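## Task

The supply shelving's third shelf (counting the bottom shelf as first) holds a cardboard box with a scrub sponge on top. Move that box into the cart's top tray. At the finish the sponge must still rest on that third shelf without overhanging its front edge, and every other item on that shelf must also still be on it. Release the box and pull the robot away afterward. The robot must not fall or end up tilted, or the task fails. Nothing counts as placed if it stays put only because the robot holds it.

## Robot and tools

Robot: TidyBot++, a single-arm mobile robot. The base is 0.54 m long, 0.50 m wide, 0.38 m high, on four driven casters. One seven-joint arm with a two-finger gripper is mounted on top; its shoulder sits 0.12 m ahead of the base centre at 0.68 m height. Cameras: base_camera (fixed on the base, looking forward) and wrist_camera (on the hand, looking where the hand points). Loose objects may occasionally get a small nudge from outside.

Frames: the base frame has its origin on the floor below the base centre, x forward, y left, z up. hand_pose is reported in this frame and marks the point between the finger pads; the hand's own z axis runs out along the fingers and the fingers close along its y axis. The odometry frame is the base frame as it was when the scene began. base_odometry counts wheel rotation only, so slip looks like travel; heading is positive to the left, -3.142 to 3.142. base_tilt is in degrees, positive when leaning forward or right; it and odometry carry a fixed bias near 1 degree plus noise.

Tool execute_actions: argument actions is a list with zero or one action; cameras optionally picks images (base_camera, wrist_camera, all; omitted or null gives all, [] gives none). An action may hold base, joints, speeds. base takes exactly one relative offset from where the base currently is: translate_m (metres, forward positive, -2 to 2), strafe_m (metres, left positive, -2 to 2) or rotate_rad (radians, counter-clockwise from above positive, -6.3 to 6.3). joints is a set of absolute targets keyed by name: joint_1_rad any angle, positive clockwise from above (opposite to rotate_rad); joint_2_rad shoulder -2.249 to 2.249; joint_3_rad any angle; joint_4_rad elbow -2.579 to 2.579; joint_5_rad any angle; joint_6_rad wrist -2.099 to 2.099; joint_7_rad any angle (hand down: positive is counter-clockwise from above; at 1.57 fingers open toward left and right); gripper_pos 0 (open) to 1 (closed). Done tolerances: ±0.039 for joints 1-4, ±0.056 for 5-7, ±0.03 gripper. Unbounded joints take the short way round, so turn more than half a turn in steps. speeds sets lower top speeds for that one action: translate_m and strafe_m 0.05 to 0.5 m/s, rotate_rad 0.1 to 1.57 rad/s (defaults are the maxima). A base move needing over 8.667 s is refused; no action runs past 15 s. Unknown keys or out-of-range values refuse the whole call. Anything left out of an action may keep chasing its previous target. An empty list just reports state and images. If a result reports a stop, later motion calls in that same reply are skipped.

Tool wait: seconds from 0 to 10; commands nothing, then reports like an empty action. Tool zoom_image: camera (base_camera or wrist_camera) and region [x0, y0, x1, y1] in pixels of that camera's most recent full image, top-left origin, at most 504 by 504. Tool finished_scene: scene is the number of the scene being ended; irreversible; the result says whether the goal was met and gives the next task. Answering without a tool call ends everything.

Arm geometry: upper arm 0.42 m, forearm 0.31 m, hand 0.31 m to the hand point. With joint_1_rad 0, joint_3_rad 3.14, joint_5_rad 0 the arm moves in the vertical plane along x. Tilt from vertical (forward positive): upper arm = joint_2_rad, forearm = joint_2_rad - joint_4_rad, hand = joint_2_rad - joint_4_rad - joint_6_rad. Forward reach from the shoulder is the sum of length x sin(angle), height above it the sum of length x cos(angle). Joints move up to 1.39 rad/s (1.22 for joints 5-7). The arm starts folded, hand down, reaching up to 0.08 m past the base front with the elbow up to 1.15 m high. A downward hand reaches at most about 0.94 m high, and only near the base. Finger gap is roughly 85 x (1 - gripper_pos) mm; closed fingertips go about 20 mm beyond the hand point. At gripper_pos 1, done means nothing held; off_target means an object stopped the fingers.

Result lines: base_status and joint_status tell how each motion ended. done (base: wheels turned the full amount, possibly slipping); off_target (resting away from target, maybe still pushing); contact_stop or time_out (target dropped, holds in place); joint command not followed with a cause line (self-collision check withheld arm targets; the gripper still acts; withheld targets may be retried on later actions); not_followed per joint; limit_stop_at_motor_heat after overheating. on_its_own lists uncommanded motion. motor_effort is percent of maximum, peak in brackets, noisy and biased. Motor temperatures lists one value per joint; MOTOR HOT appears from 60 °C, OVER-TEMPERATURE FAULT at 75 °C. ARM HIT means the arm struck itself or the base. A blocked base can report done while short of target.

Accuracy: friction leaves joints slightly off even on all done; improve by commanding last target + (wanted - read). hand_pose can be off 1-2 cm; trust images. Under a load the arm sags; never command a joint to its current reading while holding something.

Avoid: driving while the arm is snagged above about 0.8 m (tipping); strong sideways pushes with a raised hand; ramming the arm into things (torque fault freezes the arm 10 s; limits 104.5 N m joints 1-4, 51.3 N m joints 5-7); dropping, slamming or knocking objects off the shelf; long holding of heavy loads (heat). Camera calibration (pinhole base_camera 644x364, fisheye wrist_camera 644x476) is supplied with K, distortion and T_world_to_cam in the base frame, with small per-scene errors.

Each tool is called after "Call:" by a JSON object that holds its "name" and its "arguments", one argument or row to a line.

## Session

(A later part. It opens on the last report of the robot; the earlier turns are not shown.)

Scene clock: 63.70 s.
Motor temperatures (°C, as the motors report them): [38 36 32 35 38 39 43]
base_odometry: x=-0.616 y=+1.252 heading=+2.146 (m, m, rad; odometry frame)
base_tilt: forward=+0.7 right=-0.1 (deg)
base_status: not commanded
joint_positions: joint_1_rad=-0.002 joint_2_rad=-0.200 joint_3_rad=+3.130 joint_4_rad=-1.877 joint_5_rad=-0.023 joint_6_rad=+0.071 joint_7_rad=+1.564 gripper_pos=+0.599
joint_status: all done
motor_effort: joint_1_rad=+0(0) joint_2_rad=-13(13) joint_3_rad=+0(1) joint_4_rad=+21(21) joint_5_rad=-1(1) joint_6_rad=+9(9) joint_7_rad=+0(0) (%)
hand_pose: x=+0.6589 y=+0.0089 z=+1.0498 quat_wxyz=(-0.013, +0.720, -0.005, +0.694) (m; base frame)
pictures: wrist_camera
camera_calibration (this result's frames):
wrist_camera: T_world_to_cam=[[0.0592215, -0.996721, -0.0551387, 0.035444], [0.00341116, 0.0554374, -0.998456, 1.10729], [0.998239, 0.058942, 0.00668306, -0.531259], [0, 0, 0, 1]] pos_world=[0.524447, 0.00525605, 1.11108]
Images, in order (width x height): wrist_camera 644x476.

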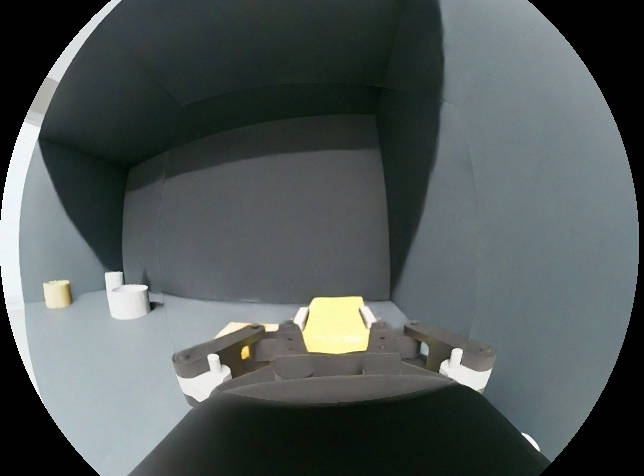

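Call:
{"name": "execute_actions", "arguments": {
  "actions": [
    {"joints":{"gripper_pos":0.8}}
  ],
  "cameras": ["wrist_camera"]
}}

Call:
{"name": "zoom_image", "arguments": {
  "camera": "wrist_camera",
  "region": [240,260,440,400]
}}

Scene clock: 65.03 s.
Motor temperatures (°C, as the motors report them): [38 36 32 35 38 39 43]
base_odometry: x=-0.616 y=+1.252 heading=+2.146 (m, m, rad; odometry frame)
base_tilt: forward=+0.7 right=-0.1 (deg)
base_status: not commanded
joint_positions: joint_1_rad=-0.002 joint_2_rad=-0.200 joint_3_rad=+3.130 joint_4_rad=-1.877 joint_5_rad=-0.023 joint_6_rad=+0.071 joint_7_rad=+1.564 gripper_pos=+0.795
joint_status: all done
motor_effort: joint_1_rad=+0(0) joint_2_rad=-13(13) joint_3_rad=+1(1) joint_4_rad=+21(21) joint_5_rad=-1(1) joint_6_rad=+9(10) joint_7_rad=+0(0) (%)
hand_pose: x=+0.6589 y=+0.0089 z=+1.0498 quat_wxyz=(-0.013, +0.720, -0.005, +0.694) (m; base frame)
pictures: wrist_camera
camera_calibration (this result's frames):
wrist_camera: T_world_to_cam=[[0.0592218, -0.996721, -0.0551385, 0.0354438], [0.00341089, 0.0554372, -0.998456, 1.10729], [0.998239, 0.0589423, 0.0066828, -0.531259], [0, 0, 0, 1]] pos_world=[0.524447, 0.0052562, 1.11108]
Images, in order (width x height): wrist_camera 644x476.

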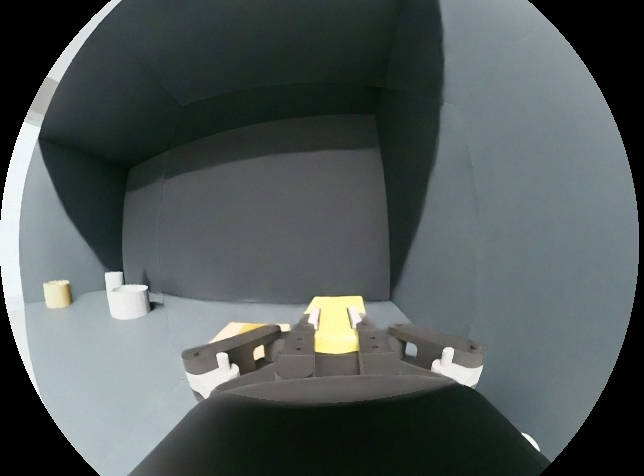

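Region (240, 260, 440, 400) of wrist_camera's 644x476 image, scaled by 2.520; it fills the top 353 rows of this view, and the rest is white.

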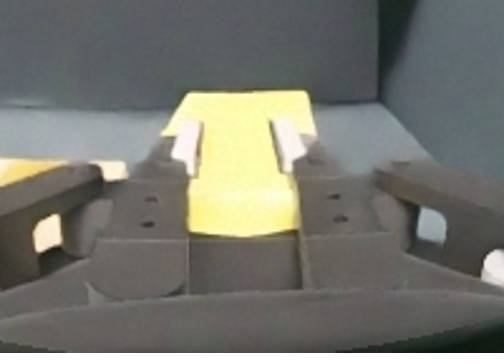

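Call:
{"name": "execute_actions", "arguments": {
  "actions": [
    {"joints":{"gripper_pos":0.2}}
  ],
  "cameras": []
}}

Call:
{"name": "execute_actions", "arguments": {
  "actions": [
    {"joints":{"joint_4_rad":-1.945,"joint_6_rad":0.15}}
  ],
  "cameras": []
}}

Call:
{"name": "execute_actions", "arguments": {
  "actions": [
    {"joints":{"gripper_pos":0.7}}
  ],
  "cameras": ["wrist_camera"]
}}

Call:
{"name": "zoom_image", "arguments": {
  "camera": "wrist_camera",
  "region": [240,260,440,400]
}}

Scene clock: 67.03 s.
Motor temperatures (°C, as the motors report them): [38 36 32 35 38 39 43]
base_odometry: x=-0.616 y=+1.252 heading=+2.146 (m, m, rad; odometry frame)
base_tilt: forward=+0.6 right=-0.1 (deg)
base_status: not commanded
joint_positions: joint_1_rad=-0.002 joint_2_rad=-0.200 joint_3_rad=+3.130 joint_4_rad=-1.877 joint_5_rad=-0.023 joint_6_rad=+0.071 joint_7_rad=+1.564 gripper_pos=+0.200
joint_status: all done
motor_effort: joint_1_rad=+0(0) joint_2_rad=-13(13) joint_3_rad=+1(1) joint_4_rad=+21(21) joint_5_rad=-1(1) joint_6_rad=+10(9) joint_7_rad=+0(0) (%)
hand_pose: x=+0.6589 y=+0.0089 z=+1.0498 quat_wxyz=(-0.013, +0.720, -0.005, +0.694) (m; base frame)
pictures: none
No camera images: the call's "cameras" was empty. Leave "cameras" out to get every camera's image.

Scene clock: 67.87 s.
Motor temperatures (°C, as the motors report them): [38 36 32 35 38 39 43]
base_odometry: x=-0.616 y=+1.252 heading=+2.146 (m, m, rad; odometry frame)
base_tilt: forward=+0.6 right=-0.1 (deg)
base_status: not commanded
joint_positions: joint_1_rad=-0.002 joint_2_rad=-0.203 joint_3_rad=+3.130 joint_4_rad=-1.914 joint_5_rad=-0.023 joint_6_rad=+0.136 joint_7_rad=+1.564 gripper_pos=+0.200
joint_status: all done
motor_effort: joint_1_rad=+0(0) joint_2_rad=-12(14) joint_3_rad=+1(1) joint_4_rad=+18(21) joint_5_rad=+0(0) joint_6_rad=+6(8) joint_7_rad=+1(1) (%)
hand_pose: x=+0.6565 y=+0.0084 z=+1.0489 quat_wxyz=(-0.013, +0.708, -0.006, +0.706) (m; base frame)
pictures: none
No camera images: the call's "cameras" was empty. Leave "cameras" out to get every camera's image.

Scene clock: 68.73 s.
Motor temperatures (°C, as the motors report them): [38 36 32 35 38 39 43]
base_odometry: x=-0.616 y=+1.252 heading=+2.146 (m, m, rad; odometry frame)
base_tilt: forward=+0.7 right=-0.1 (deg)
base_status: not commanded
joint_positions: joint_1_rad=-0.002 joint_2_rad=-0.204 joint_3_rad=+3.130 joint_4_rad=-1.916 joint_5_rad=-0.023 joint_6_rad=+0.139 joint_7_rad=+1.564 gripper_pos=+0.697
joint_status: all done
motor_effort: joint_1_rad=+0(1) joint_2_rad=-11(13) joint_3_rad=+1(2) joint_4_rad=+17(21) joint_5_rad=+0(0) joint_6_rad=+6(9) joint_7_rad=+0(1) (%)
hand_pose: x=+0.6560 y=+0.0084 z=+1.0489 quat_wxyz=(-0.013, +0.708, -0.006, +0.706) (m; base frame)
pictures: wrist_camera
camera_calibration (this result's frames):
wrist_camera: T_world_to_cam=[[0.0595497, -0.996798, -0.0533686, 0.0329896], [0.0365801, 0.0556066, -0.997782, 1.08394], [0.997555, 0.0574654, 0.0397743, -0.5625], [0, 0, 0, 1]] pos_world=[0.519509, 0.00493423, 1.10567]
Images, in order (width x height): wrist_camera 644x476.

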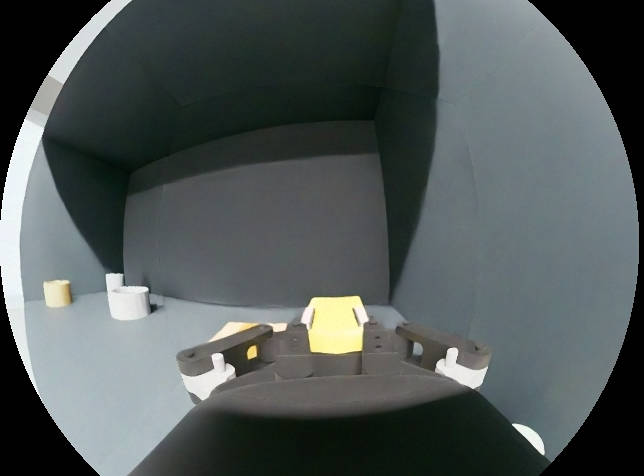

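Region (240, 260, 440, 400) of wrist_camera's 644x476 image, scaled by 2.520; it fills the top 353 rows of this view, and the rest is white.

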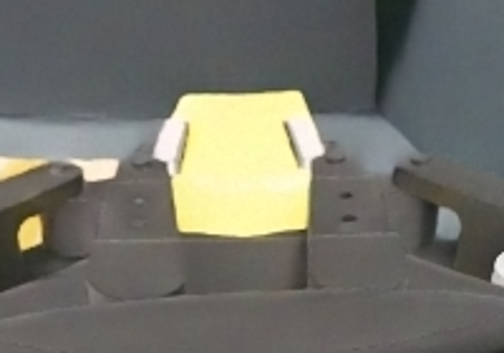

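Call:
{"name": "execute_actions", "arguments": {
  "actions": [
    {"joints":{"gripper_pos":0.2,"joint_4_rad":-1.85,"joint_6_rad":0.1}}
  ],
  "cameras": []
}}

Call:
{"name": "execute_actions", "arguments": {
  "actions": [
    {"joints":{"joint_6_rad":-0.07}}
  ],
  "cameras": []
}}

Call:
{"name": "execute_actions", "arguments": {
  "actions": [
    {"joints":{"gripper_pos":0.7}}
  ],
  "cameras": ["wrist_camera"]
}}

Call:
{"name": "zoom_image", "arguments": {
  "camera": "wrist_camera",
  "region": [240,260,440,400]
}}

Scene clock: 71.23 s.
Motor temperatures (°C, as the motors report them): [38 36 32 35 38 39 43]
base_odometry: x=-0.616 y=+1.252 heading=+2.146 (m, m, rad; odometry frame)
base_tilt: forward=+0.6 right=-0.1 (deg)
base_status: not commanded
joint_positions: joint_1_rad=-0.002 joint_2_rad=-0.202 joint_3_rad=+3.130 joint_4_rad=-1.859 joint_5_rad=-0.023 joint_6_rad=+0.133 joint_7_rad=+1.564 gripper_pos=+0.200
joint_status: all done
motor_effort: joint_1_rad=+0(2) joint_2_rad=-13(14) joint_3_rad=+1(1) joint_4_rad=+21(22) joint_5_rad=-1(1) joint_6_rad=+9(9) joint_7_rad=+0(0) (%)
hand_pose: x=+0.6587 y=+0.0085 z=+1.0814 quat_wxyz=(-0.013, +0.690, -0.006, +0.723) (m; base frame)
pictures: none
No camera images: the call's "cameras" was empty. Leave "cameras" out to get every camera's image.

Scene clock: 71.90 s.
Motor temperatures (°C, as the motors report them): [38 36 32 35 38 39 43]
base_odometry: x=-0.616 y=+1.252 heading=+2.146 (m, m, rad; odometry frame)
base_tilt: forward=+0.7 right=-0.1 (deg)
base_status: not commanded
joint_positions: joint_1_rad=-0.002 joint_2_rad=-0.206 joint_3_rad=+3.130 joint_4_rad=-1.837 joint_5_rad=-0.023 joint_6_rad=-0.031 joint_7_rad=+1.564 gripper_pos=+0.200
joint_status: all done
motor_effort: joint_1_rad=-1(2) joint_2_rad=-11(13) joint_3_rad=+0(1) joint_4_rad=+18(21) joint_5_rad=-1(1) joint_6_rad=+7(9) joint_7_rad=+0(2) (%)
hand_pose: x=+0.6565 y=+0.0096 z=+1.0465 quat_wxyz=(-0.014, +0.738, -0.005, +0.674) (m; base frame)
pictures: none
No camera images: the call's "cameras" was empty. Leave "cameras" out to get every camera's image.

Scene clock: 72.73 s.
Motor temperatures (°C, as the motors report them): [38 36 32 35 38 39 43]
base_odometry: x=-0.616 y=+1.252 heading=+2.146 (m, m, rad; odometry frame)
base_tilt: forward=+0.6 right=-0.1 (deg)
base_status: not commanded
joint_positions: joint_1_rad=-0.002 joint_2_rad=-0.207 joint_3_rad=+3.130 joint_4_rad=-1.837 joint_5_rad=-0.023 joint_6_rad=-0.033 joint_7_rad=+1.564 gripper_pos=+0.697
joint_status: all done
motor_effort: joint_1_rad=+0(1) joint_2_rad=-12(14) joint_3_rad=+1(2) joint_4_rad=+19(21) joint_5_rad=-1(0) joint_6_rad=+8(8) joint_7_rad=+0(0) (%)
hand_pose: x=+0.6561 y=+0.0096 z=+1.0461 quat_wxyz=(-0.014, +0.739, -0.005, +0.673) (m; base frame)
pictures: wrist_camera
camera_calibration (this result's frames):
wrist_camera: T_world_to_cam=[[0.0580661, -0.99659, -0.0586241, 0.0404804], [-0.053663, 0.0555224, -0.997014, 1.13953], [0.996869, 0.0610387, -0.050256, -0.468015], [0, 0, 0, 1]] pos_world=[0.52535, 0.00563975, 1.11498]
Images, in order (width x height): wrist_camera 644x476.

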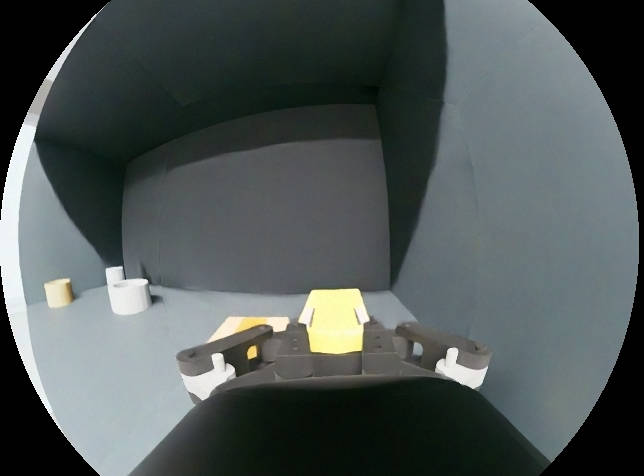

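Region (240, 260, 440, 400) of wrist_camera's 644x476 image, scaled by 2.520; it fills the top 353 rows of this view, and the rest is white.

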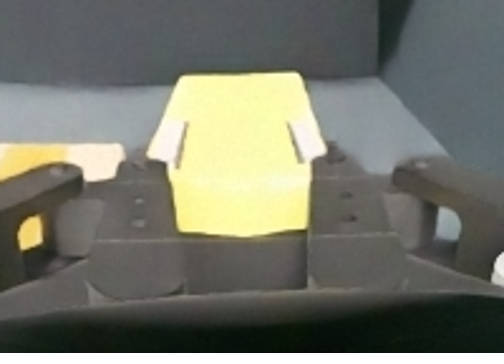

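Call:
{"name": "execute_actions", "arguments": {
  "actions": [
    {"joints":{"joint_4_rad":-1.75,"joint_6_rad":-0.1}}
  ],
  "cameras": ["wrist_camera"]
}}

Scene clock: 74.67 s.
Motor temperatures (°C, as the motors report them): [38 36 32 35 38 39 43]
base_odometry: x=-0.616 y=+1.252 heading=+2.146 (m, m, rad; odometry frame)
base_tilt: forward=+0.7 right=-0.2 (deg)
base_status: not commanded
joint_positions: joint_1_rad=-0.002 joint_2_rad=-0.204 joint_3_rad=+3.130 joint_4_rad=-1.758 joint_5_rad=-0.023 joint_6_rad=-0.068 joint_7_rad=+1.564 gripper_pos=+0.697
joint_status: all done
motor_effort: joint_1_rad=+0(0) joint_2_rad=-14(14) joint_3_rad=+1(1) joint_4_rad=+21(22) joint_5_rad=-1(1) joint_6_rad=+9(10) joint_7_rad=+0(0) (%)
hand_pose: x=+0.6586 y=+0.0099 z=+1.0833 quat_wxyz=(-0.015, +0.725, -0.005, +0.689) (m; base frame)
pictures: wrist_camera
camera_calibration (this result's frames):
wrist_camera: T_world_to_cam=[[0.061372, -0.996502, -0.0567221, 0.0386369], [-0.0119596, 0.056091, -0.998354, 1.15071], [0.998043, 0.0619494, -0.00847534, -0.514667], [0, 0, 0, 1]] pos_world=[0.525051, 0.00584055, 1.14665]
Images, in order (width x height): wrist_camera 644x476.

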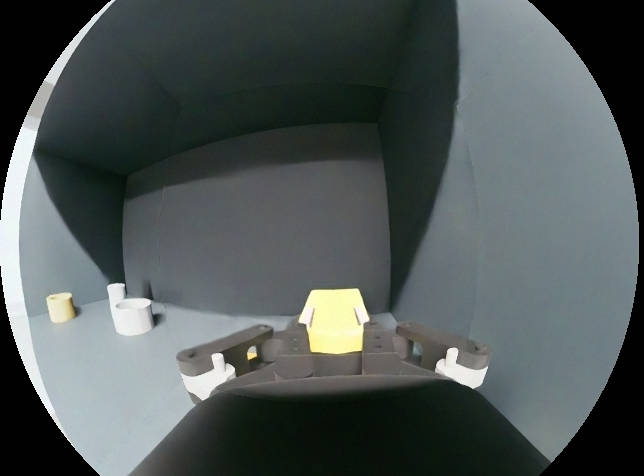

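Call:
{"name": "execute_actions", "arguments": {
  "actions": [
    {"base":{"translate_m":0.12},"speeds":{"translate_m":0.1}}
  ],
  "cameras": []
}}

Call:
{"name": "execute_actions", "arguments": {
  "actions": [
    {"base":{"strafe_m":-0.025},"speeds":{"strafe_m":0.05}}
  ],
  "cameras": []
}}

Call:
{"name": "execute_actions", "arguments": {
  "actions": [
    {"joints":{"joint_4_rad":-1.86,"joint_6_rad":-0.07}}
  ]
}}

Scene clock: 77.70 s.
Motor temperatures (°C, as the motors report them): [38 36 32 35 38 39 43]
base_odometry: x=-0.681 y=+1.353 heading=+2.146 (m, m, rad; odometry frame)
base_tilt: forward=+0.6 right=-0.1 (deg)
base_status: done
joint_positions: joint_1_rad=-0.002 joint_2_rad=-0.200 joint_3_rad=+3.130 joint_4_rad=-1.758 joint_5_rad=-0.023 joint_6_rad=-0.070 joint_7_rad=+1.564 gripper_pos=+0.697
joint_status: not commanded
motor_effort: joint_1_rad=+0(2) joint_2_rad=-14(17) joint_3_rad=+1(1) joint_4_rad=+22(22) joint_5_rad=-1(1) joint_6_rad=+9(9) joint_7_rad=+0(0) (%)
hand_pose: x=+0.6605 y=+0.0099 z=+1.0801 quat_wxyz=(-0.015, +0.727, -0.005, +0.686) (m; base frame)
pictures: none
No camera images: the call's "cameras" was empty. Leave "cameras" out to get every camera's image.

Scene clock: 78.67 s.
Motor temperatures (°C, as the motors report them): [38 36 32 35 38 39 43]
base_odometry: x=-0.660 y=+1.366 heading=+2.147 (m, m, rad; odometry frame)
base_tilt: forward=+0.6 right=-0.1 (deg)
base_status: done
joint_positions: joint_1_rad=-0.002 joint_2_rad=-0.200 joint_3_rad=+3.130 joint_4_rad=-1.758 joint_5_rad=-0.023 joint_6_rad=-0.070 joint_7_rad=+1.564 gripper_pos=+0.697
joint_status: not commanded
motor_effort: joint_1_rad=+0(3) joint_2_rad=-14(15) joint_3_rad=+0(4) joint_4_rad=+22(22) joint_5_rad=-1(1) joint_6_rad=+9(9) joint_7_rad=+0(0) (%)
hand_pose: x=+0.6605 y=+0.0099 z=+1.0800 quat_wxyz=(-0.015, +0.727, -0.005, +0.686) (m; base frame)
pictures: none
No camera images: the call's "cameras" was empty. Leave "cameras" out to get every camera's image.

Scene clock: 80.07 s.
Motor temperatures (°C, as the motors report them): [38 36 32 35 38 39 43]
base_odometry: x=-0.660 y=+1.366 heading=+2.147 (m, m, rad; odometry frame)
base_tilt: forward=+0.6 right=-0.1 (deg)
base_status: not commanded
joint_positions: joint_1_rad=-0.002 joint_2_rad=-0.217 joint_3_rad=+3.130 joint_4_rad=-1.836 joint_5_rad=-0.023 joint_6_rad=-0.066 joint_7_rad=+1.564 gripper_pos=+0.697
joint_status: all done
motor_effort: joint_1_rad=+0(0) joint_2_rad=-9(14) joint_3_rad=+0(1) joint_4_rad=+16(22) joint_5_rad=-1(1) joint_6_rad=+6(9) joint_7_rad=+1(0) (%)
hand_pose: x=+0.6515 y=+0.0097 z=+1.0422 quat_wxyz=(-0.014, +0.746, -0.005, +0.665) (m; base frame)
pictures: base_camera, wrist_camera
camera_calibration (this result's frames):
wrist_camera: T_world_to_cam=[[0.0574653, -0.996571, -0.0595393, 0.0420442], [-0.0751517, 0.0551506, -0.995646, 1.14795], [0.995515, 0.0616895, -0.0717247, -0.440335], [0, 0, 0, 1]] pos_world=[0.522215, 0.00575404, 1.11387]
Images, in order (width x height): base_camera 644x364, wrist_camera 644x476.

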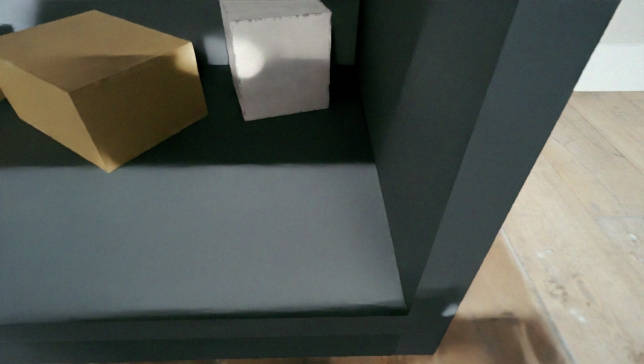

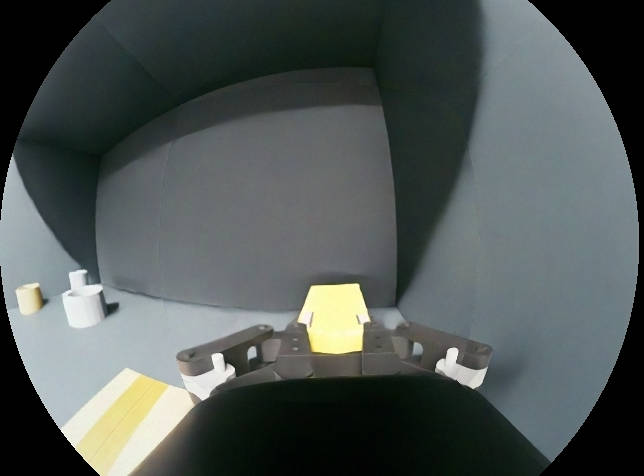

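Call:
{"name": "execute_actions", "arguments": {
  "actions": [
    {"joints":{"gripper_pos":0,"joint_4_rad":-1.82}}
  ],
  "cameras": []
}}

Call:
{"name": "execute_actions", "arguments": {
  "actions": [
    {"joints":{"joint_4_rad":-1.75}}
  ],
  "cameras": []
}}

Call:
{"name": "execute_actions", "arguments": {
  "actions": [
    {"base":{"translate_m":-0.33},"speeds":{"translate_m":0.25}}
  ],
  "cameras": ["wrist_camera"]
}}

Scene clock: 81.77 s.
Motor temperatures (°C, as the motors report them): [38 36 32 35 38 39 43]
base_odometry: x=-0.660 y=+1.366 heading=+2.147 (m, m, rad; odometry frame)
base_tilt: forward=+0.6 right=-0.2 (deg)
base_status: not commanded
joint_positions: joint_1_rad=-0.002 joint_2_rad=-0.209 joint_3_rad=+3.130 joint_4_rad=-1.826 joint_5_rad=-0.023 joint_6_rad=-0.066 joint_7_rad=+1.564 gripper_pos=+0.000
joint_status: all done
motor_effort: joint_1_rad=+0(0) joint_2_rad=-13(14) joint_3_rad=+0(1) joint_4_rad=+21(21) joint_5_rad=-1(1) joint_6_rad=+9(9) joint_7_rad=+0(0) (%)
hand_pose: x=+0.6549 y=+0.0098 z=+1.0440 quat_wxyz=(-0.014, +0.746, -0.005, +0.666) (m; base frame)
pictures: none
No camera images: the call's "cameras" was empty. Leave "cameras" out to get every camera's image.

Scene clock: 82.60 s.
Motor temperatures (°C, as the motors report them): [38 36 32 35 38 39 43]
base_odometry: x=-0.660 y=+1.366 heading=+2.147 (m, m, rad; odometry frame)
base_tilt: forward=+0.6 right=-0.1 (deg)
base_status: not commanded
joint_positions: joint_1_rad=-0.002 joint_2_rad=-0.208 joint_3_rad=+3.130 joint_4_rad=-1.756 joint_5_rad=-0.023 joint_6_rad=-0.066 joint_7_rad=+1.564 gripper_pos=+0.000
joint_status: all done
motor_effort: joint_1_rad=+0(0) joint_2_rad=-13(14) joint_3_rad=+1(1) joint_4_rad=+21(23) joint_5_rad=-1(1) joint_6_rad=+9(10) joint_7_rad=+0(0) (%)
hand_pose: x=+0.6570 y=+0.0099 z=+1.0872 quat_wxyz=(-0.015, +0.722, -0.005, +0.691) (m; base frame)
pictures: none
No camera images: the call's "cameras" was empty. Leave "cameras" out to get every camera's image.

Scene clock: 84.80 s.
Motor temperatures (°C, as the motors report them): [38 36 32 35 38 39 43]
base_odometry: x=-0.480 y=+1.090 heading=+2.147 (m, m, rad; odometry frame)
base_tilt: forward=+0.6 right=-0.2 (deg)
base_status: done
joint_positions: joint_1_rad=-0.002 joint_2_rad=-0.204 joint_3_rad=+3.130 joint_4_rad=-1.756 joint_5_rad=-0.023 joint_6_rad=-0.066 joint_7_rad=+1.564 gripper_pos=+0.000
joint_status: not commanded
motor_effort: joint_1_rad=+0(1) joint_2_rad=-13(16) joint_3_rad=+1(1) joint_4_rad=+21(22) joint_5_rad=-1(1) joint_6_rad=+9(9) joint_7_rad=+0(0) (%)
hand_pose: x=+0.6589 y=+0.0099 z=+1.0848 quat_wxyz=(-0.015, +0.724, -0.005, +0.690) (m; base frame)
pictures: wrist_camera
camera_calibration (this result's frames):
wrist_camera: T_world_to_cam=[[0.0615079, -0.9965, -0.0566155, 0.038476], [-0.00902623, 0.0561653, -0.998381, 1.15028], [0.998066, 0.0619193, -0.00554003, -0.518178], [0, 0, 0, 1]] pos_world=[0.525192, 0.00582054, 1.14773]
Images, in order (width x height): wrist_camera 644x476.

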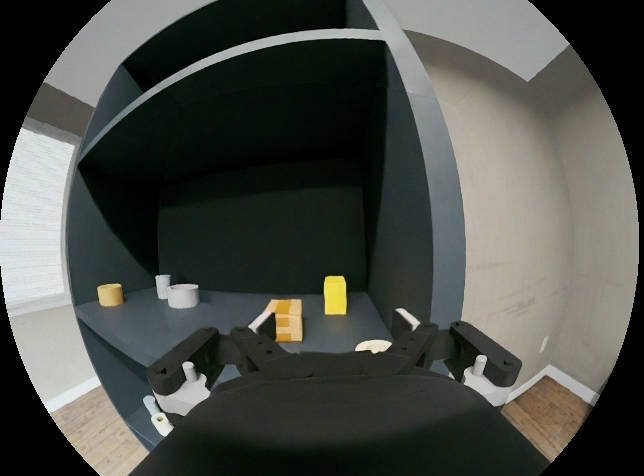

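Call:
{"name": "execute_actions", "arguments": {
  "actions": [
    {"base":{"strafe_m":0.075},"speeds":{"strafe_m":0.1},"joints":{"joint_4_rad":-1.875}}
  ],
  "cameras": []
}}

Call:
{"name": "execute_actions", "arguments": {
  "actions": [
    {"base":{"translate_m":0.1},"speeds":{"translate_m":0.1}}
  ],
  "cameras": ["wrist_camera"]
}}

Call:
{"name": "zoom_image", "arguments": {
  "camera": "wrist_camera",
  "region": [220,220,460,400]
}}

Scene clock: 88.30 s.
Motor temperatures (°C, as the motors report them): [38 36 32 35 38 39 43]
base_odometry: x=-0.543 y=+1.049 heading=+2.147 (m, m, rad; odometry frame)
base_tilt: forward=+0.7 right=-0.1 (deg)
base_status: done
joint_positions: joint_1_rad=-0.002 joint_2_rad=-0.203 joint_3_rad=+3.131 joint_4_rad=-1.870 joint_5_rad=-0.023 joint_6_rad=-0.066 joint_7_rad=+1.564 gripper_pos=+0.000
joint_status: all done
motor_effort: joint_1_rad=+0(2) joint_2_rad=-13(14) joint_3_rad=+1(1) joint_4_rad=+21(21) joint_5_rad=-1(1) joint_6_rad=+9(9) joint_7_rad=+0(0) (%)
hand_pose: x=+0.6540 y=+0.0094 z=+1.0131 quat_wxyz=(-0.014, +0.762, -0.005, +0.647) (m; base frame)
pictures: none
No camera images: the call's "cameras" was empty. Leave "cameras" out to get every camera's image.

Scene clock: 89.87 s.
Motor temperatures (°C, as the motors report them): [38 36 32 35 38 39 43]
base_odometry: x=-0.598 y=+1.132 heading=+2.148 (m, m, rad; odometry frame)
base_tilt: forward=+0.7 right=-0.2 (deg)
base_status: done
joint_positions: joint_1_rad=-0.002 joint_2_rad=-0.200 joint_3_rad=+3.131 joint_4_rad=-1.871 joint_5_rad=-0.023 joint_6_rad=-0.066 joint_7_rad=+1.564 gripper_pos=+0.000
joint_status: not commanded
motor_effort: joint_1_rad=+0(1) joint_2_rad=-13(16) joint_3_rad=+1(1) joint_4_rad=+21(22) joint_5_rad=-1(1) joint_6_rad=+8(9) joint_7_rad=+0(0) (%)
hand_pose: x=+0.6549 y=+0.0094 z=+1.0115 quat_wxyz=(-0.014, +0.763, -0.005, +0.646) (m; base frame)
pictures: wrist_camera
camera_calibration (this result's frames):
wrist_camera: T_world_to_cam=[[0.0537749, -0.996626, -0.0620113, 0.044591], [-0.126461, 0.054804, -0.990457, 1.14604], [0.990513, 0.0611036, -0.123087, -0.390691], [0, 0, 0, 1]] pos_world=[0.529516, 0.00550563, 1.08978]
Images, in order (width x height): wrist_camera 644x476.

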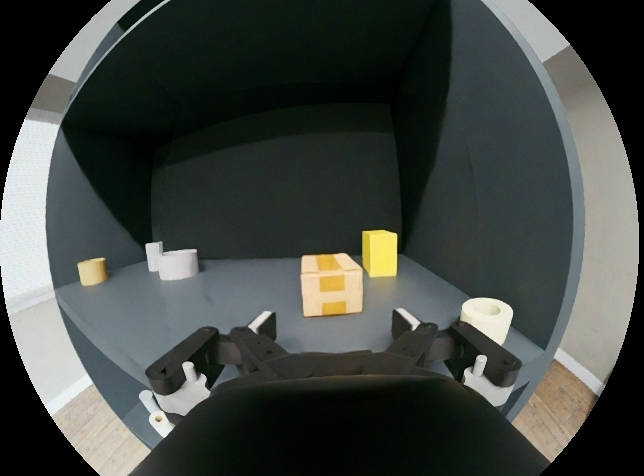

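Region (220, 220, 460, 400) of wrist_camera's 644x476 image, scaled by 2.100; it fills the top 378 rows of this view, and the rest is white.

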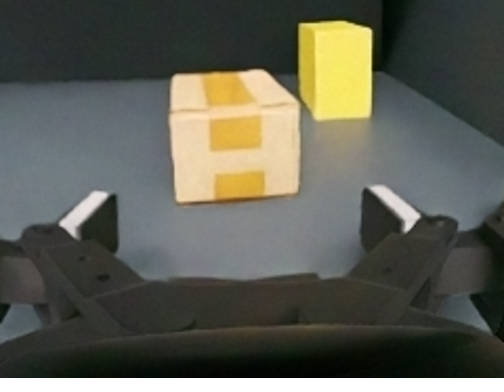

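Call:
{"name": "execute_actions", "arguments": {
  "actions": [
    {"base":{"translate_m":0.1},"speeds":{"translate_m":0.08}}
  ],
  "cameras": ["wrist_camera"]
}}

Call:
{"name": "execute_actions", "arguments": {
  "actions": [
    {"joints":{"gripper_pos":0.5}}
  ],
  "cameras": ["wrist_camera"]
}}

Scene clock: 92.53 s.
Motor temperatures (°C, as the motors report them): [38 36 32 35 38 39 43]
base_odometry: x=-0.653 y=+1.216 heading=+2.148 (m, m, rad; odometry frame)
base_tilt: forward=+0.6 right=-0.1 (deg)
base_status: done
joint_positions: joint_1_rad=-0.002 joint_2_rad=-0.200 joint_3_rad=+3.131 joint_4_rad=-1.871 joint_5_rad=-0.023 joint_6_rad=-0.066 joint_7_rad=+1.564 gripper_pos=+0.000
joint_status: not commanded
motor_effort: joint_1_rad=+0(1) joint_2_rad=-14(16) joint_3_rad=+1(3) joint_4_rad=+21(22) joint_5_rad=-1(1) joint_6_rad=+9(10) joint_7_rad=+0(0) (%)
hand_pose: x=+0.6551 y=+0.0094 z=+1.0113 quat_wxyz=(-0.014, +0.763, -0.005, +0.646) (m; base frame)
pictures: wrist_camera
camera_calibration (this result's frames):
wrist_camera: T_world_to_cam=[[0.0537443, -0.996626, -0.062037, 0.0446121], [-0.126948, 0.0548032, -0.990394, 1.14605], [0.990452, 0.0611036, -0.123575, -0.390351], [0, 0, 0, 1]] pos_world=[0.529716, 0.00550602, 1.08958]
Images, in order (width x height): wrist_camera 644x476.

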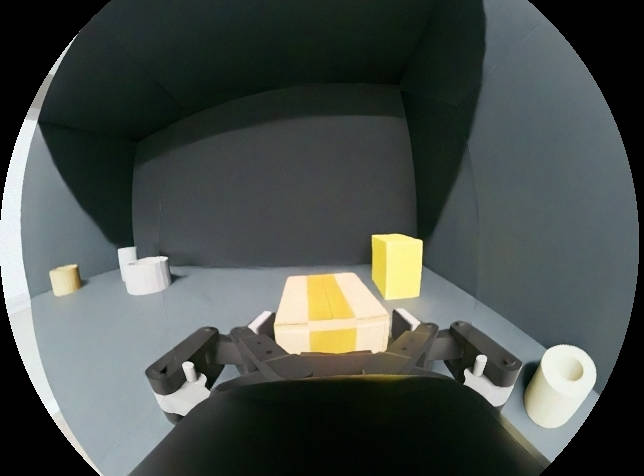

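Scene clock: 93.37 s.
Motor temperatures (°C, as the motors report them): [38 36 32 35 38 39 43]
base_odometry: x=-0.653 y=+1.216 heading=+2.148 (m, m, rad; odometry frame)
base_tilt: forward=+0.6 right=-0.1 (deg)
base_status: not commanded
joint_positions: joint_1_rad=-0.002 joint_2_rad=-0.200 joint_3_rad=+3.131 joint_4_rad=-1.871 joint_5_rad=-0.023 joint_6_rad=-0.066 joint_7_rad=+1.564 gripper_pos=+0.344
joint_status: gripper_pos off_target (ended at +0.344, target +0.500)
motor_effort: joint_1_rad=+0(0) joint_2_rad=-13(14) joint_3_rad=+1(2) joint_4_rad=+20(21) joint_5_rad=-1(1) joint_6_rad=+8(9) joint_7_rad=+0(0) (%)
hand_pose: x=+0.6550 y=+0.0094 z=+1.0114 quat_wxyz=(-0.014, +0.763, -0.005, +0.646) (m; base frame)
pictures: wrist_camera
camera_calibration (this result's frames):
wrist_camera: T_world_to_cam=[[0.0537638, -0.996628, -0.0619815, 0.0445546], [-0.126709, 0.0547604, -0.990427, 1.14605], [0.990482, 0.0611027, -0.123338, -0.390516], [0, 0, 0, 1]] pos_world=[0.529618, 0.00550784, 1.08967]
Images, in order (width x height): wrist_camera 644x476.

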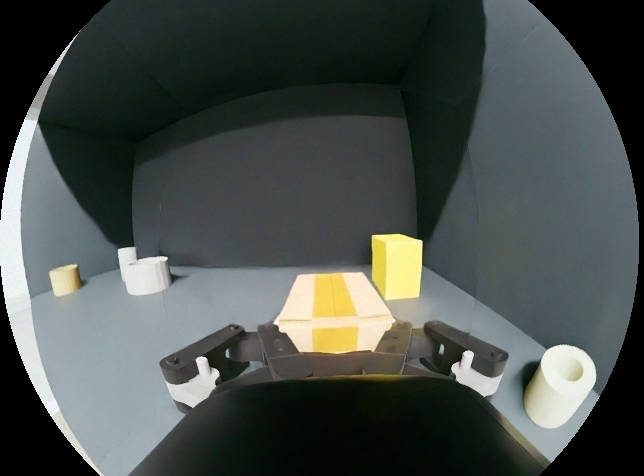

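Call:
{"name": "execute_actions", "arguments": {
  "actions": [
    {"joints":{"gripper_pos":0.8}}
  ],
  "cameras": []
}}

Call:
{"name": "execute_actions", "arguments": {
  "actions": [
    {"joints":{"joint_4_rad":-1.79}}
  ],
  "cameras": ["wrist_camera"]
}}

Call:
{"name": "execute_actions", "arguments": {
  "actions": [
    {"base":{"translate_m":-0.5},"speeds":{"translate_m":0.3}}
  ],
  "cameras": ["wrist_camera"]
}}

Scene clock: 94.93 s.
Motor temperatures (°C, as the motors report them): [38 36 32 35 38 39 43]
base_odometry: x=-0.653 y=+1.216 heading=+2.148 (m, m, rad; odometry frame)
base_tilt: forward=+0.7 right=-0.1 (deg)
base_status: not commanded
joint_positions: joint_1_rad=-0.002 joint_2_rad=-0.200 joint_3_rad=+3.131 joint_4_rad=-1.871 joint_5_rad=-0.023 joint_6_rad=-0.066 joint_7_rad=+1.564 gripper_pos=+0.344
joint_status: gripper_pos off_target (ended at +0.344, target +0.800)
motor_effort: joint_1_rad=-1(0) joint_2_rad=-13(13) joint_3_rad=+0(0) joint_4_rad=+20(20) joint_5_rad=-1(1) joint_6_rad=+8(8) joint_7_rad=+0(1) (%)
hand_pose: x=+0.6550 y=+0.0094 z=+1.0114 quat_wxyz=(-0.014, +0.763, -0.005, +0.646) (m; base frame)
pictures: none
No camera images: the call's "cameras" was empty. Leave "cameras" out to get every camera's image.

Scene clock: 95.83 s.
Motor temperatures (°C, as the motors report them): [38 36 32 35 38 39 43]
base_odometry: x=-0.653 y=+1.216 heading=+2.148 (m, m, rad; odometry frame)
base_tilt: forward=+0.6 right=-0.1 (deg)
base_status: not commanded
joint_positions: joint_1_rad=-0.002 joint_2_rad=-0.198 joint_3_rad=+3.131 joint_4_rad=-1.804 joint_5_rad=-0.023 joint_6_rad=-0.066 joint_7_rad=+1.564 gripper_pos=+0.344
joint_status: all done
motor_effort: joint_1_rad=+0(0) joint_2_rad=-15(16) joint_3_rad=+1(1) joint_4_rad=+22(24) joint_5_rad=-1(1) joint_6_rad=+10(11) joint_7_rad=+0(0) (%)
hand_pose: x=+0.6597 y=+0.0095 z=+1.0521 quat_wxyz=(-0.014, +0.742, -0.005, +0.670) (m; base frame)
pictures: wrist_camera
camera_calibration (this result's frames):
wrist_camera: T_world_to_cam=[[0.0578628, -0.996568, -0.0591888, 0.0413246], [-0.0619008, 0.0555926, -0.996533, 1.15063], [0.996404, 0.061326, -0.0584716, -0.46237], [0, 0, 0, 1]] pos_world=[0.529541, 0.00557178, 1.12205]
Images, in order (width x height): wrist_camera 644x476.

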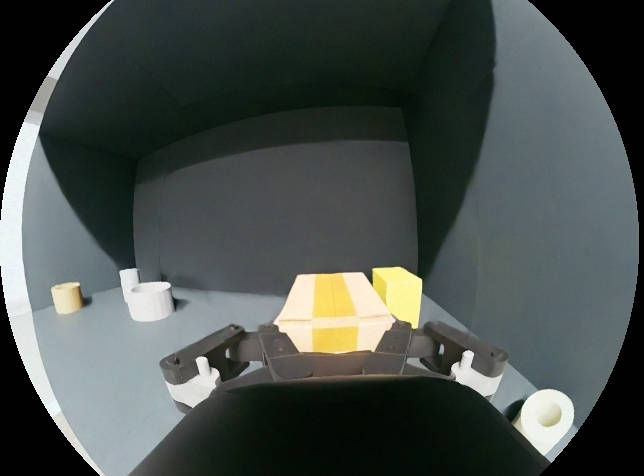

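Scene clock: 98.53 s.
Motor temperatures (°C, as the motors report them): [38 36 32 35 38 39 43]
base_odometry: x=-0.380 y=+0.797 heading=+2.148 (m, m, rad; odometry frame)
base_tilt: forward=+0.6 right=-0.1 (deg)
base_status: done
joint_positions: joint_1_rad=-0.002 joint_2_rad=-0.196 joint_3_rad=+3.131 joint_4_rad=-1.804 joint_5_rad=-0.023 joint_6_rad=-0.066 joint_7_rad=+1.564 gripper_pos=+0.344
joint_status: not commanded
motor_effort: joint_1_rad=+0(3) joint_2_rad=-14(17) joint_3_rad=+2(2) joint_4_rad=+22(24) joint_5_rad=-1(1) joint_6_rad=+10(10) joint_7_rad=+0(1) (%)
hand_pose: x=+0.6607 y=+0.0093 z=+1.0507 quat_wxyz=(-0.014, +0.743, -0.005, +0.669) (m; base frame)
pictures: wrist_camera
camera_calibration (this result's frames):
wrist_camera: T_world_to_cam=[[0.0572272, -0.996592, -0.0594129, 0.0415516], [-0.0644091, 0.055701, -0.996368, 1.15082], [0.996281, 0.0608461, -0.061002, -0.460671], [0, 0, 0, 1]] pos_world=[0.530703, 0.00533806, 1.12101]
Images, in order (width x height): wrist_camera 644x476.

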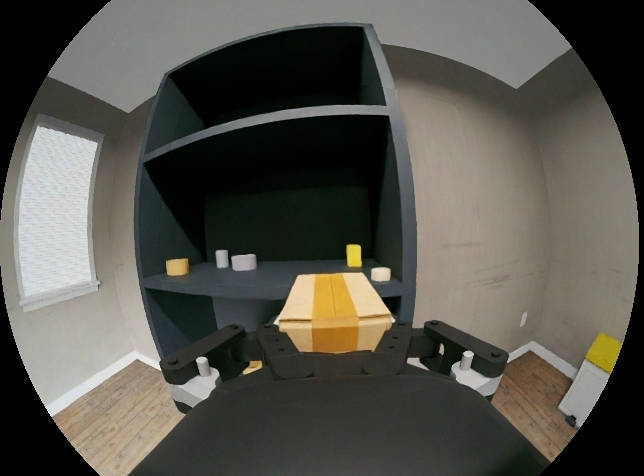

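Call:
{"name": "execute_actions", "arguments": {
  "actions": [
    {"base":{"rotate_rad":-1.75},"speeds":{"rotate_rad":1.0}}
  ]
}}

Scene clock: 101.70 s.
Motor temperatures (°C, as the motors report them): [38 36 32 35 38 39 43]
base_odometry: x=-0.380 y=+0.797 heading=+0.399 (m, m, rad; odometry frame)
base_tilt: forward=+0.6 right=-0.1 (deg)
base_status: done
joint_positions: joint_1_rad=-0.002 joint_2_rad=-0.196 joint_3_rad=+3.132 joint_4_rad=-1.804 joint_5_rad=-0.023 joint_6_rad=-0.066 joint_7_rad=+1.564 gripper_pos=+0.344
joint_status: not commanded
motor_effort: joint_1_rad=+0(3) joint_2_rad=-15(16) joint_3_rad=+1(5) joint_4_rad=+22(23) joint_5_rad=-1(1) joint_6_rad=+10(10) joint_7_rad=+0(0) (%)
hand_pose: x=+0.6608 y=+0.0084 z=+1.0507 quat_wxyz=(-0.014, +0.743, -0.006, +0.669) (m; base frame)
pictures: base_camera, wrist_camera
camera_calibration (this result's frames):
wrist_camera: T_world_to_cam=[[0.0558558, -0.996652, -0.0597063, 0.041914], [-0.06433, 0.056083, -0.996352, 1.15081], [0.996364, 0.0594929, -0.060982, -0.460713], [0, 0, 0, 1]] pos_world=[0.530728, 0.00464209, 1.12102]
Images, in order (width x height): base_camera 644x364, wrist_camera 644x476.

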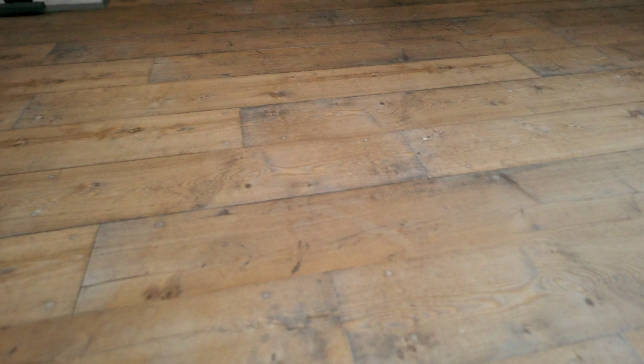

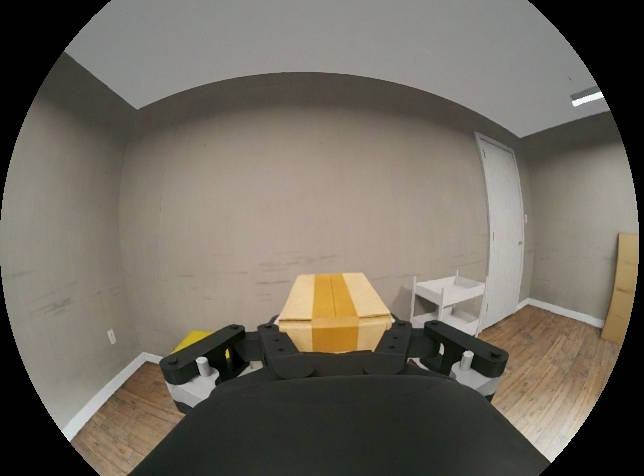

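Call:
{"name": "execute_actions", "arguments": {
  "actions": [
    {"base":{"rotate_rad":0.176}}
  ],
  "cameras": []
}}

Call:
{"name": "execute_actions", "arguments": {
  "actions": [
    {"base":{"strafe_m":-1.1}}
  ],
  "cameras": []
}}

Call:
{"name": "execute_actions", "arguments": {
  "actions": [
    {"base":{"translate_m":0.5},"joints":{"joint_6_rad":-0.5}}
  ]
}}

Scene clock: 104.70 s.
Motor temperatures (°C, as the motors report them): [38 36 32 35 38 39 43]
base_odometry: x=-0.380 y=+0.797 heading=+0.573 (m, m, rad; odometry frame)
base_tilt: forward=+0.7 right=-0.1 (deg)
base_status: done
joint_positions: joint_1_rad=-0.004 joint_2_rad=-0.196 joint_3_rad=+3.133 joint_4_rad=-1.804 joint_5_rad=-0.023 joint_6_rad=-0.066 joint_7_rad=+1.564 gripper_pos=+0.344
joint_status: not commanded
motor_effort: joint_1_rad=+0(3) joint_2_rad=-15(15) joint_3_rad=+1(3) joint_4_rad=+23(23) joint_5_rad=-1(1) joint_6_rad=+10(10) joint_7_rad=+0(0) (%)
hand_pose: x=+0.6607 y=+0.0096 z=+1.0507 quat_wxyz=(-0.014, +0.743, -0.005, +0.669) (m; base frame)
pictures: none
No camera images: the call's "cameras" was empty. Leave "cameras" out to get every camera's image.

Scene clock: 108.27 s.
Motor temperatures (°C, as the motors report them): [38 36 32 35 38 39 43]
base_odometry: x=+0.215 y=-0.129 heading=+0.572 (m, m, rad; odometry frame)
base_tilt: forward=+0.6 right=-0.1 (deg)
base_status: done
joint_positions: joint_1_rad=-0.004 joint_2_rad=-0.196 joint_3_rad=+3.133 joint_4_rad=-1.804 joint_5_rad=-0.023 joint_6_rad=-0.066 joint_7_rad=+1.564 gripper_pos=+0.344
joint_status: not commanded
motor_effort: joint_1_rad=+0(2) joint_2_rad=-15(15) joint_3_rad=+1(3) joint_4_rad=+22(23) joint_5_rad=-1(1) joint_6_rad=+11(10) joint_7_rad=+0(0) (%)
hand_pose: x=+0.6607 y=+0.0095 z=+1.0507 quat_wxyz=(-0.014, +0.743, -0.005, +0.669) (m; base frame)
pictures: none
No camera images: the call's "cameras" was empty. Leave "cameras" out to get every camera's image.

Scene clock: 110.63 s.
Motor temperatures (°C, as the motors report them): [38 36 32 35 38 39 43]
base_odometry: x=+0.635 y=+0.142 heading=+0.572 (m, m, rad; odometry frame)
base_tilt: forward=+0.6 right=-0.2 (deg)
base_status: done
joint_positions: joint_1_rad=-0.004 joint_2_rad=-0.192 joint_3_rad=+3.133 joint_4_rad=-1.801 joint_5_rad=-0.023 joint_6_rad=-0.498 joint_7_rad=+1.564 gripper_pos=+0.344
joint_status: all done
motor_effort: joint_1_rad=+0(2) joint_2_rad=-14(17) joint_3_rad=+0(2) joint_4_rad=+22(25) joint_5_rad=-1(1) joint_6_rad=+9(11) joint_7_rad=+0(0) (%)
hand_pose: x=+0.6204 y=+0.0117 z=+0.9239 quat_wxyz=(-0.014, +0.869, -0.003, +0.494) (m; base frame)
pictures: base_camera, wrist_camera
camera_calibration (this result's frames):
wrist_camera: T_world_to_cam=[[0.0375378, -0.996448, -0.0753871, 0.0657459], [-0.476551, 0.048459, -0.87781, 1.16796], [0.878345, 0.0688769, -0.473039, 0.0253291], [0, 0, 0, 1]] pos_world=[0.531877, 0.00716956, 1.04219]
Images, in order (width x height): base_camera 644x364, wrist_camera 644x476.

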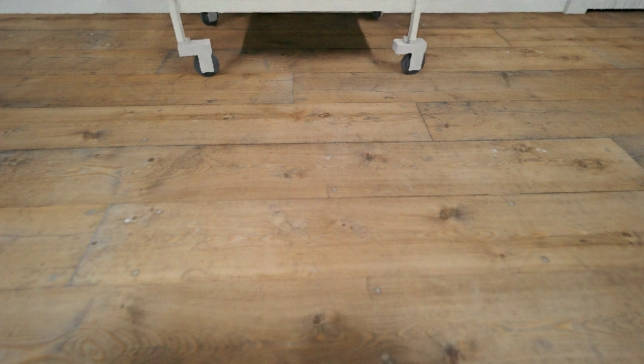

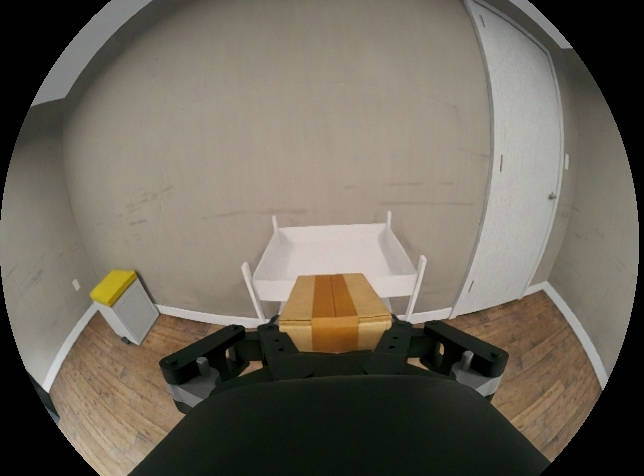

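Call:
{"name": "execute_actions", "arguments": {
  "actions": [
    {"base":{"translate_m":0.5},"speeds":{"translate_m":0.3}}
  ]
}}

Scene clock: 114.27 s.
Motor temperatures (°C, as the motors report them): [38 36 32 35 38 39 43]
base_odometry: x=+1.056 y=+0.412 heading=+0.571 (m, m, rad; odometry frame)
base_tilt: forward=+0.6 right=-0.1 (deg)
base_status: done
joint_positions: joint_1_rad=-0.004 joint_2_rad=-0.193 joint_3_rad=+3.133 joint_4_rad=-1.801 joint_5_rad=-0.023 joint_6_rad=-0.498 joint_7_rad=+1.564 gripper_pos=+0.344
joint_status: not commanded
motor_effort: joint_1_rad=+0(1) joint_2_rad=-14(17) joint_3_rad=+1(2) joint_4_rad=+22(22) joint_5_rad=-1(1) joint_6_rad=+9(9) joint_7_rad=+0(0) (%)
hand_pose: x=+0.6201 y=+0.0117 z=+0.9246 quat_wxyz=(-0.014, +0.869, -0.003, +0.495) (m; base frame)
pictures: base_camera, wrist_camera
camera_calibration (this result's frames):
wrist_camera: T_world_to_cam=[[0.0376589, -0.996456, -0.0752183, 0.0655683], [-0.475194, 0.0483592, -0.878551, 1.16831], [0.879075, 0.0688285, -0.471689, 0.0243243], [0, 0, 0, 1]] pos_world=[0.53132, 0.00716331, 1.04282]
Images, in order (width x height): base_camera 644x364, wrist_camera 644x476.

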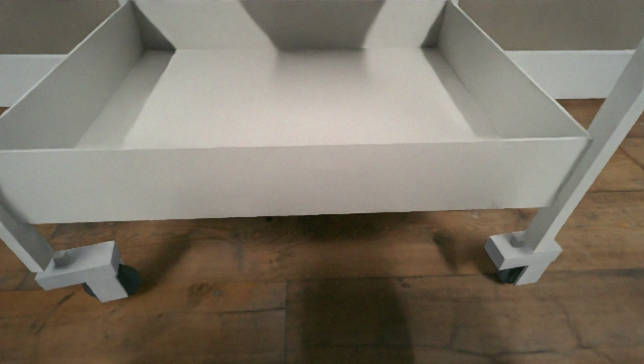

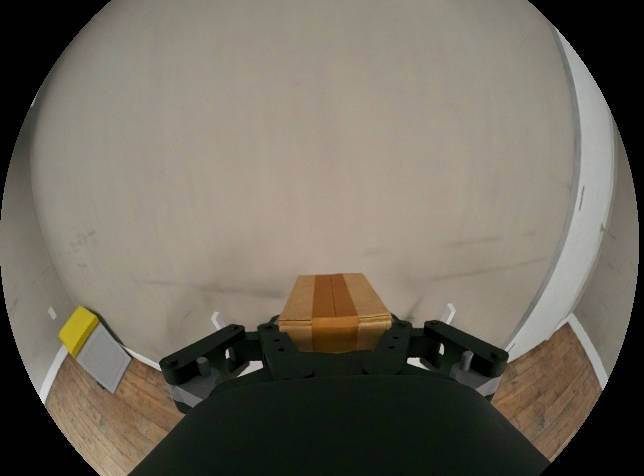

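Call:
{"name": "execute_actions", "arguments": {
  "actions": [
    {"joints":{"joint_2_rad":0.12,"joint_4_rad":-1.80,"joint_6_rad":-0.53}}
  ]
}}

Scene clock: 117.23 s.
Motor temperatures (°C, as the motors report them): [38 36 32 35 38 39 43]
base_odometry: x=+1.056 y=+0.412 heading=+0.571 (m, m, rad; odometry frame)
base_tilt: forward=+0.7 right=-0.1 (deg)
base_status: not commanded
joint_positions: joint_1_rad=-0.004 joint_2_rad=+0.127 joint_3_rad=+3.133 joint_4_rad=-1.801 joint_5_rad=-0.023 joint_6_rad=-0.504 joint_7_rad=+1.564 gripper_pos=+0.344
joint_status: all done
motor_effort: joint_1_rad=+0(0) joint_2_rad=-23(25) joint_3_rad=+1(0) joint_4_rad=+20(22) joint_5_rad=-1(1) joint_6_rad=+7(9) joint_7_rad=+0(0) (%)
hand_pose: x=+0.6696 y=+0.0119 z=+0.7532 quat_wxyz=(-0.013, +0.938, -0.005, +0.347) (m; base frame)
pictures: base_camera, wrist_camera
camera_calibration (this result's frames):
wrist_camera: T_world_to_cam=[[0.011902, -0.996566, -0.0819415, 0.0733533], [-0.7319, 0.0471529, -0.679779, 1.06338], [0.681308, 0.0680637, -0.728826, 0.225962], [0, 0, 0, 1]] pos_world=[0.623465, 0.00758009, 0.893561]
Images, in order (width x height): base_camera 644x364, wrist_camera 644x476.

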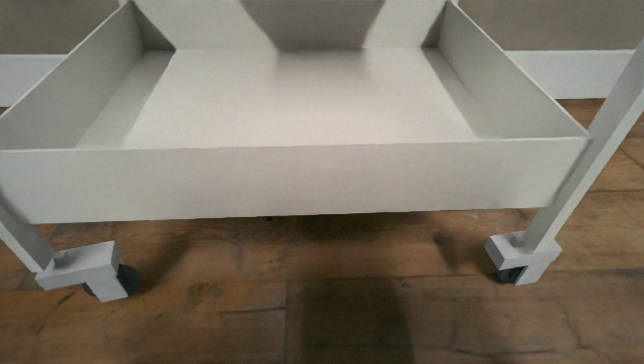

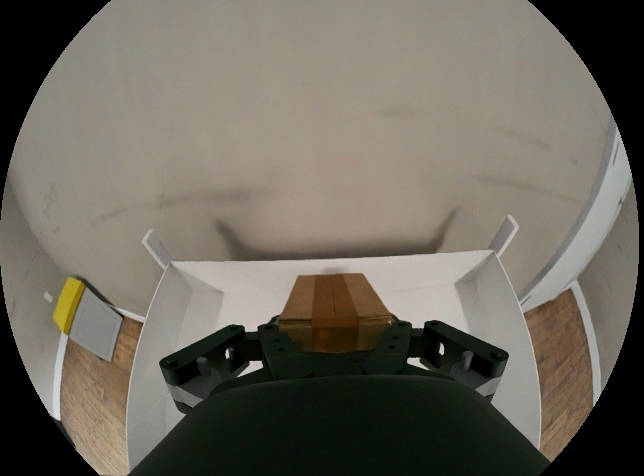

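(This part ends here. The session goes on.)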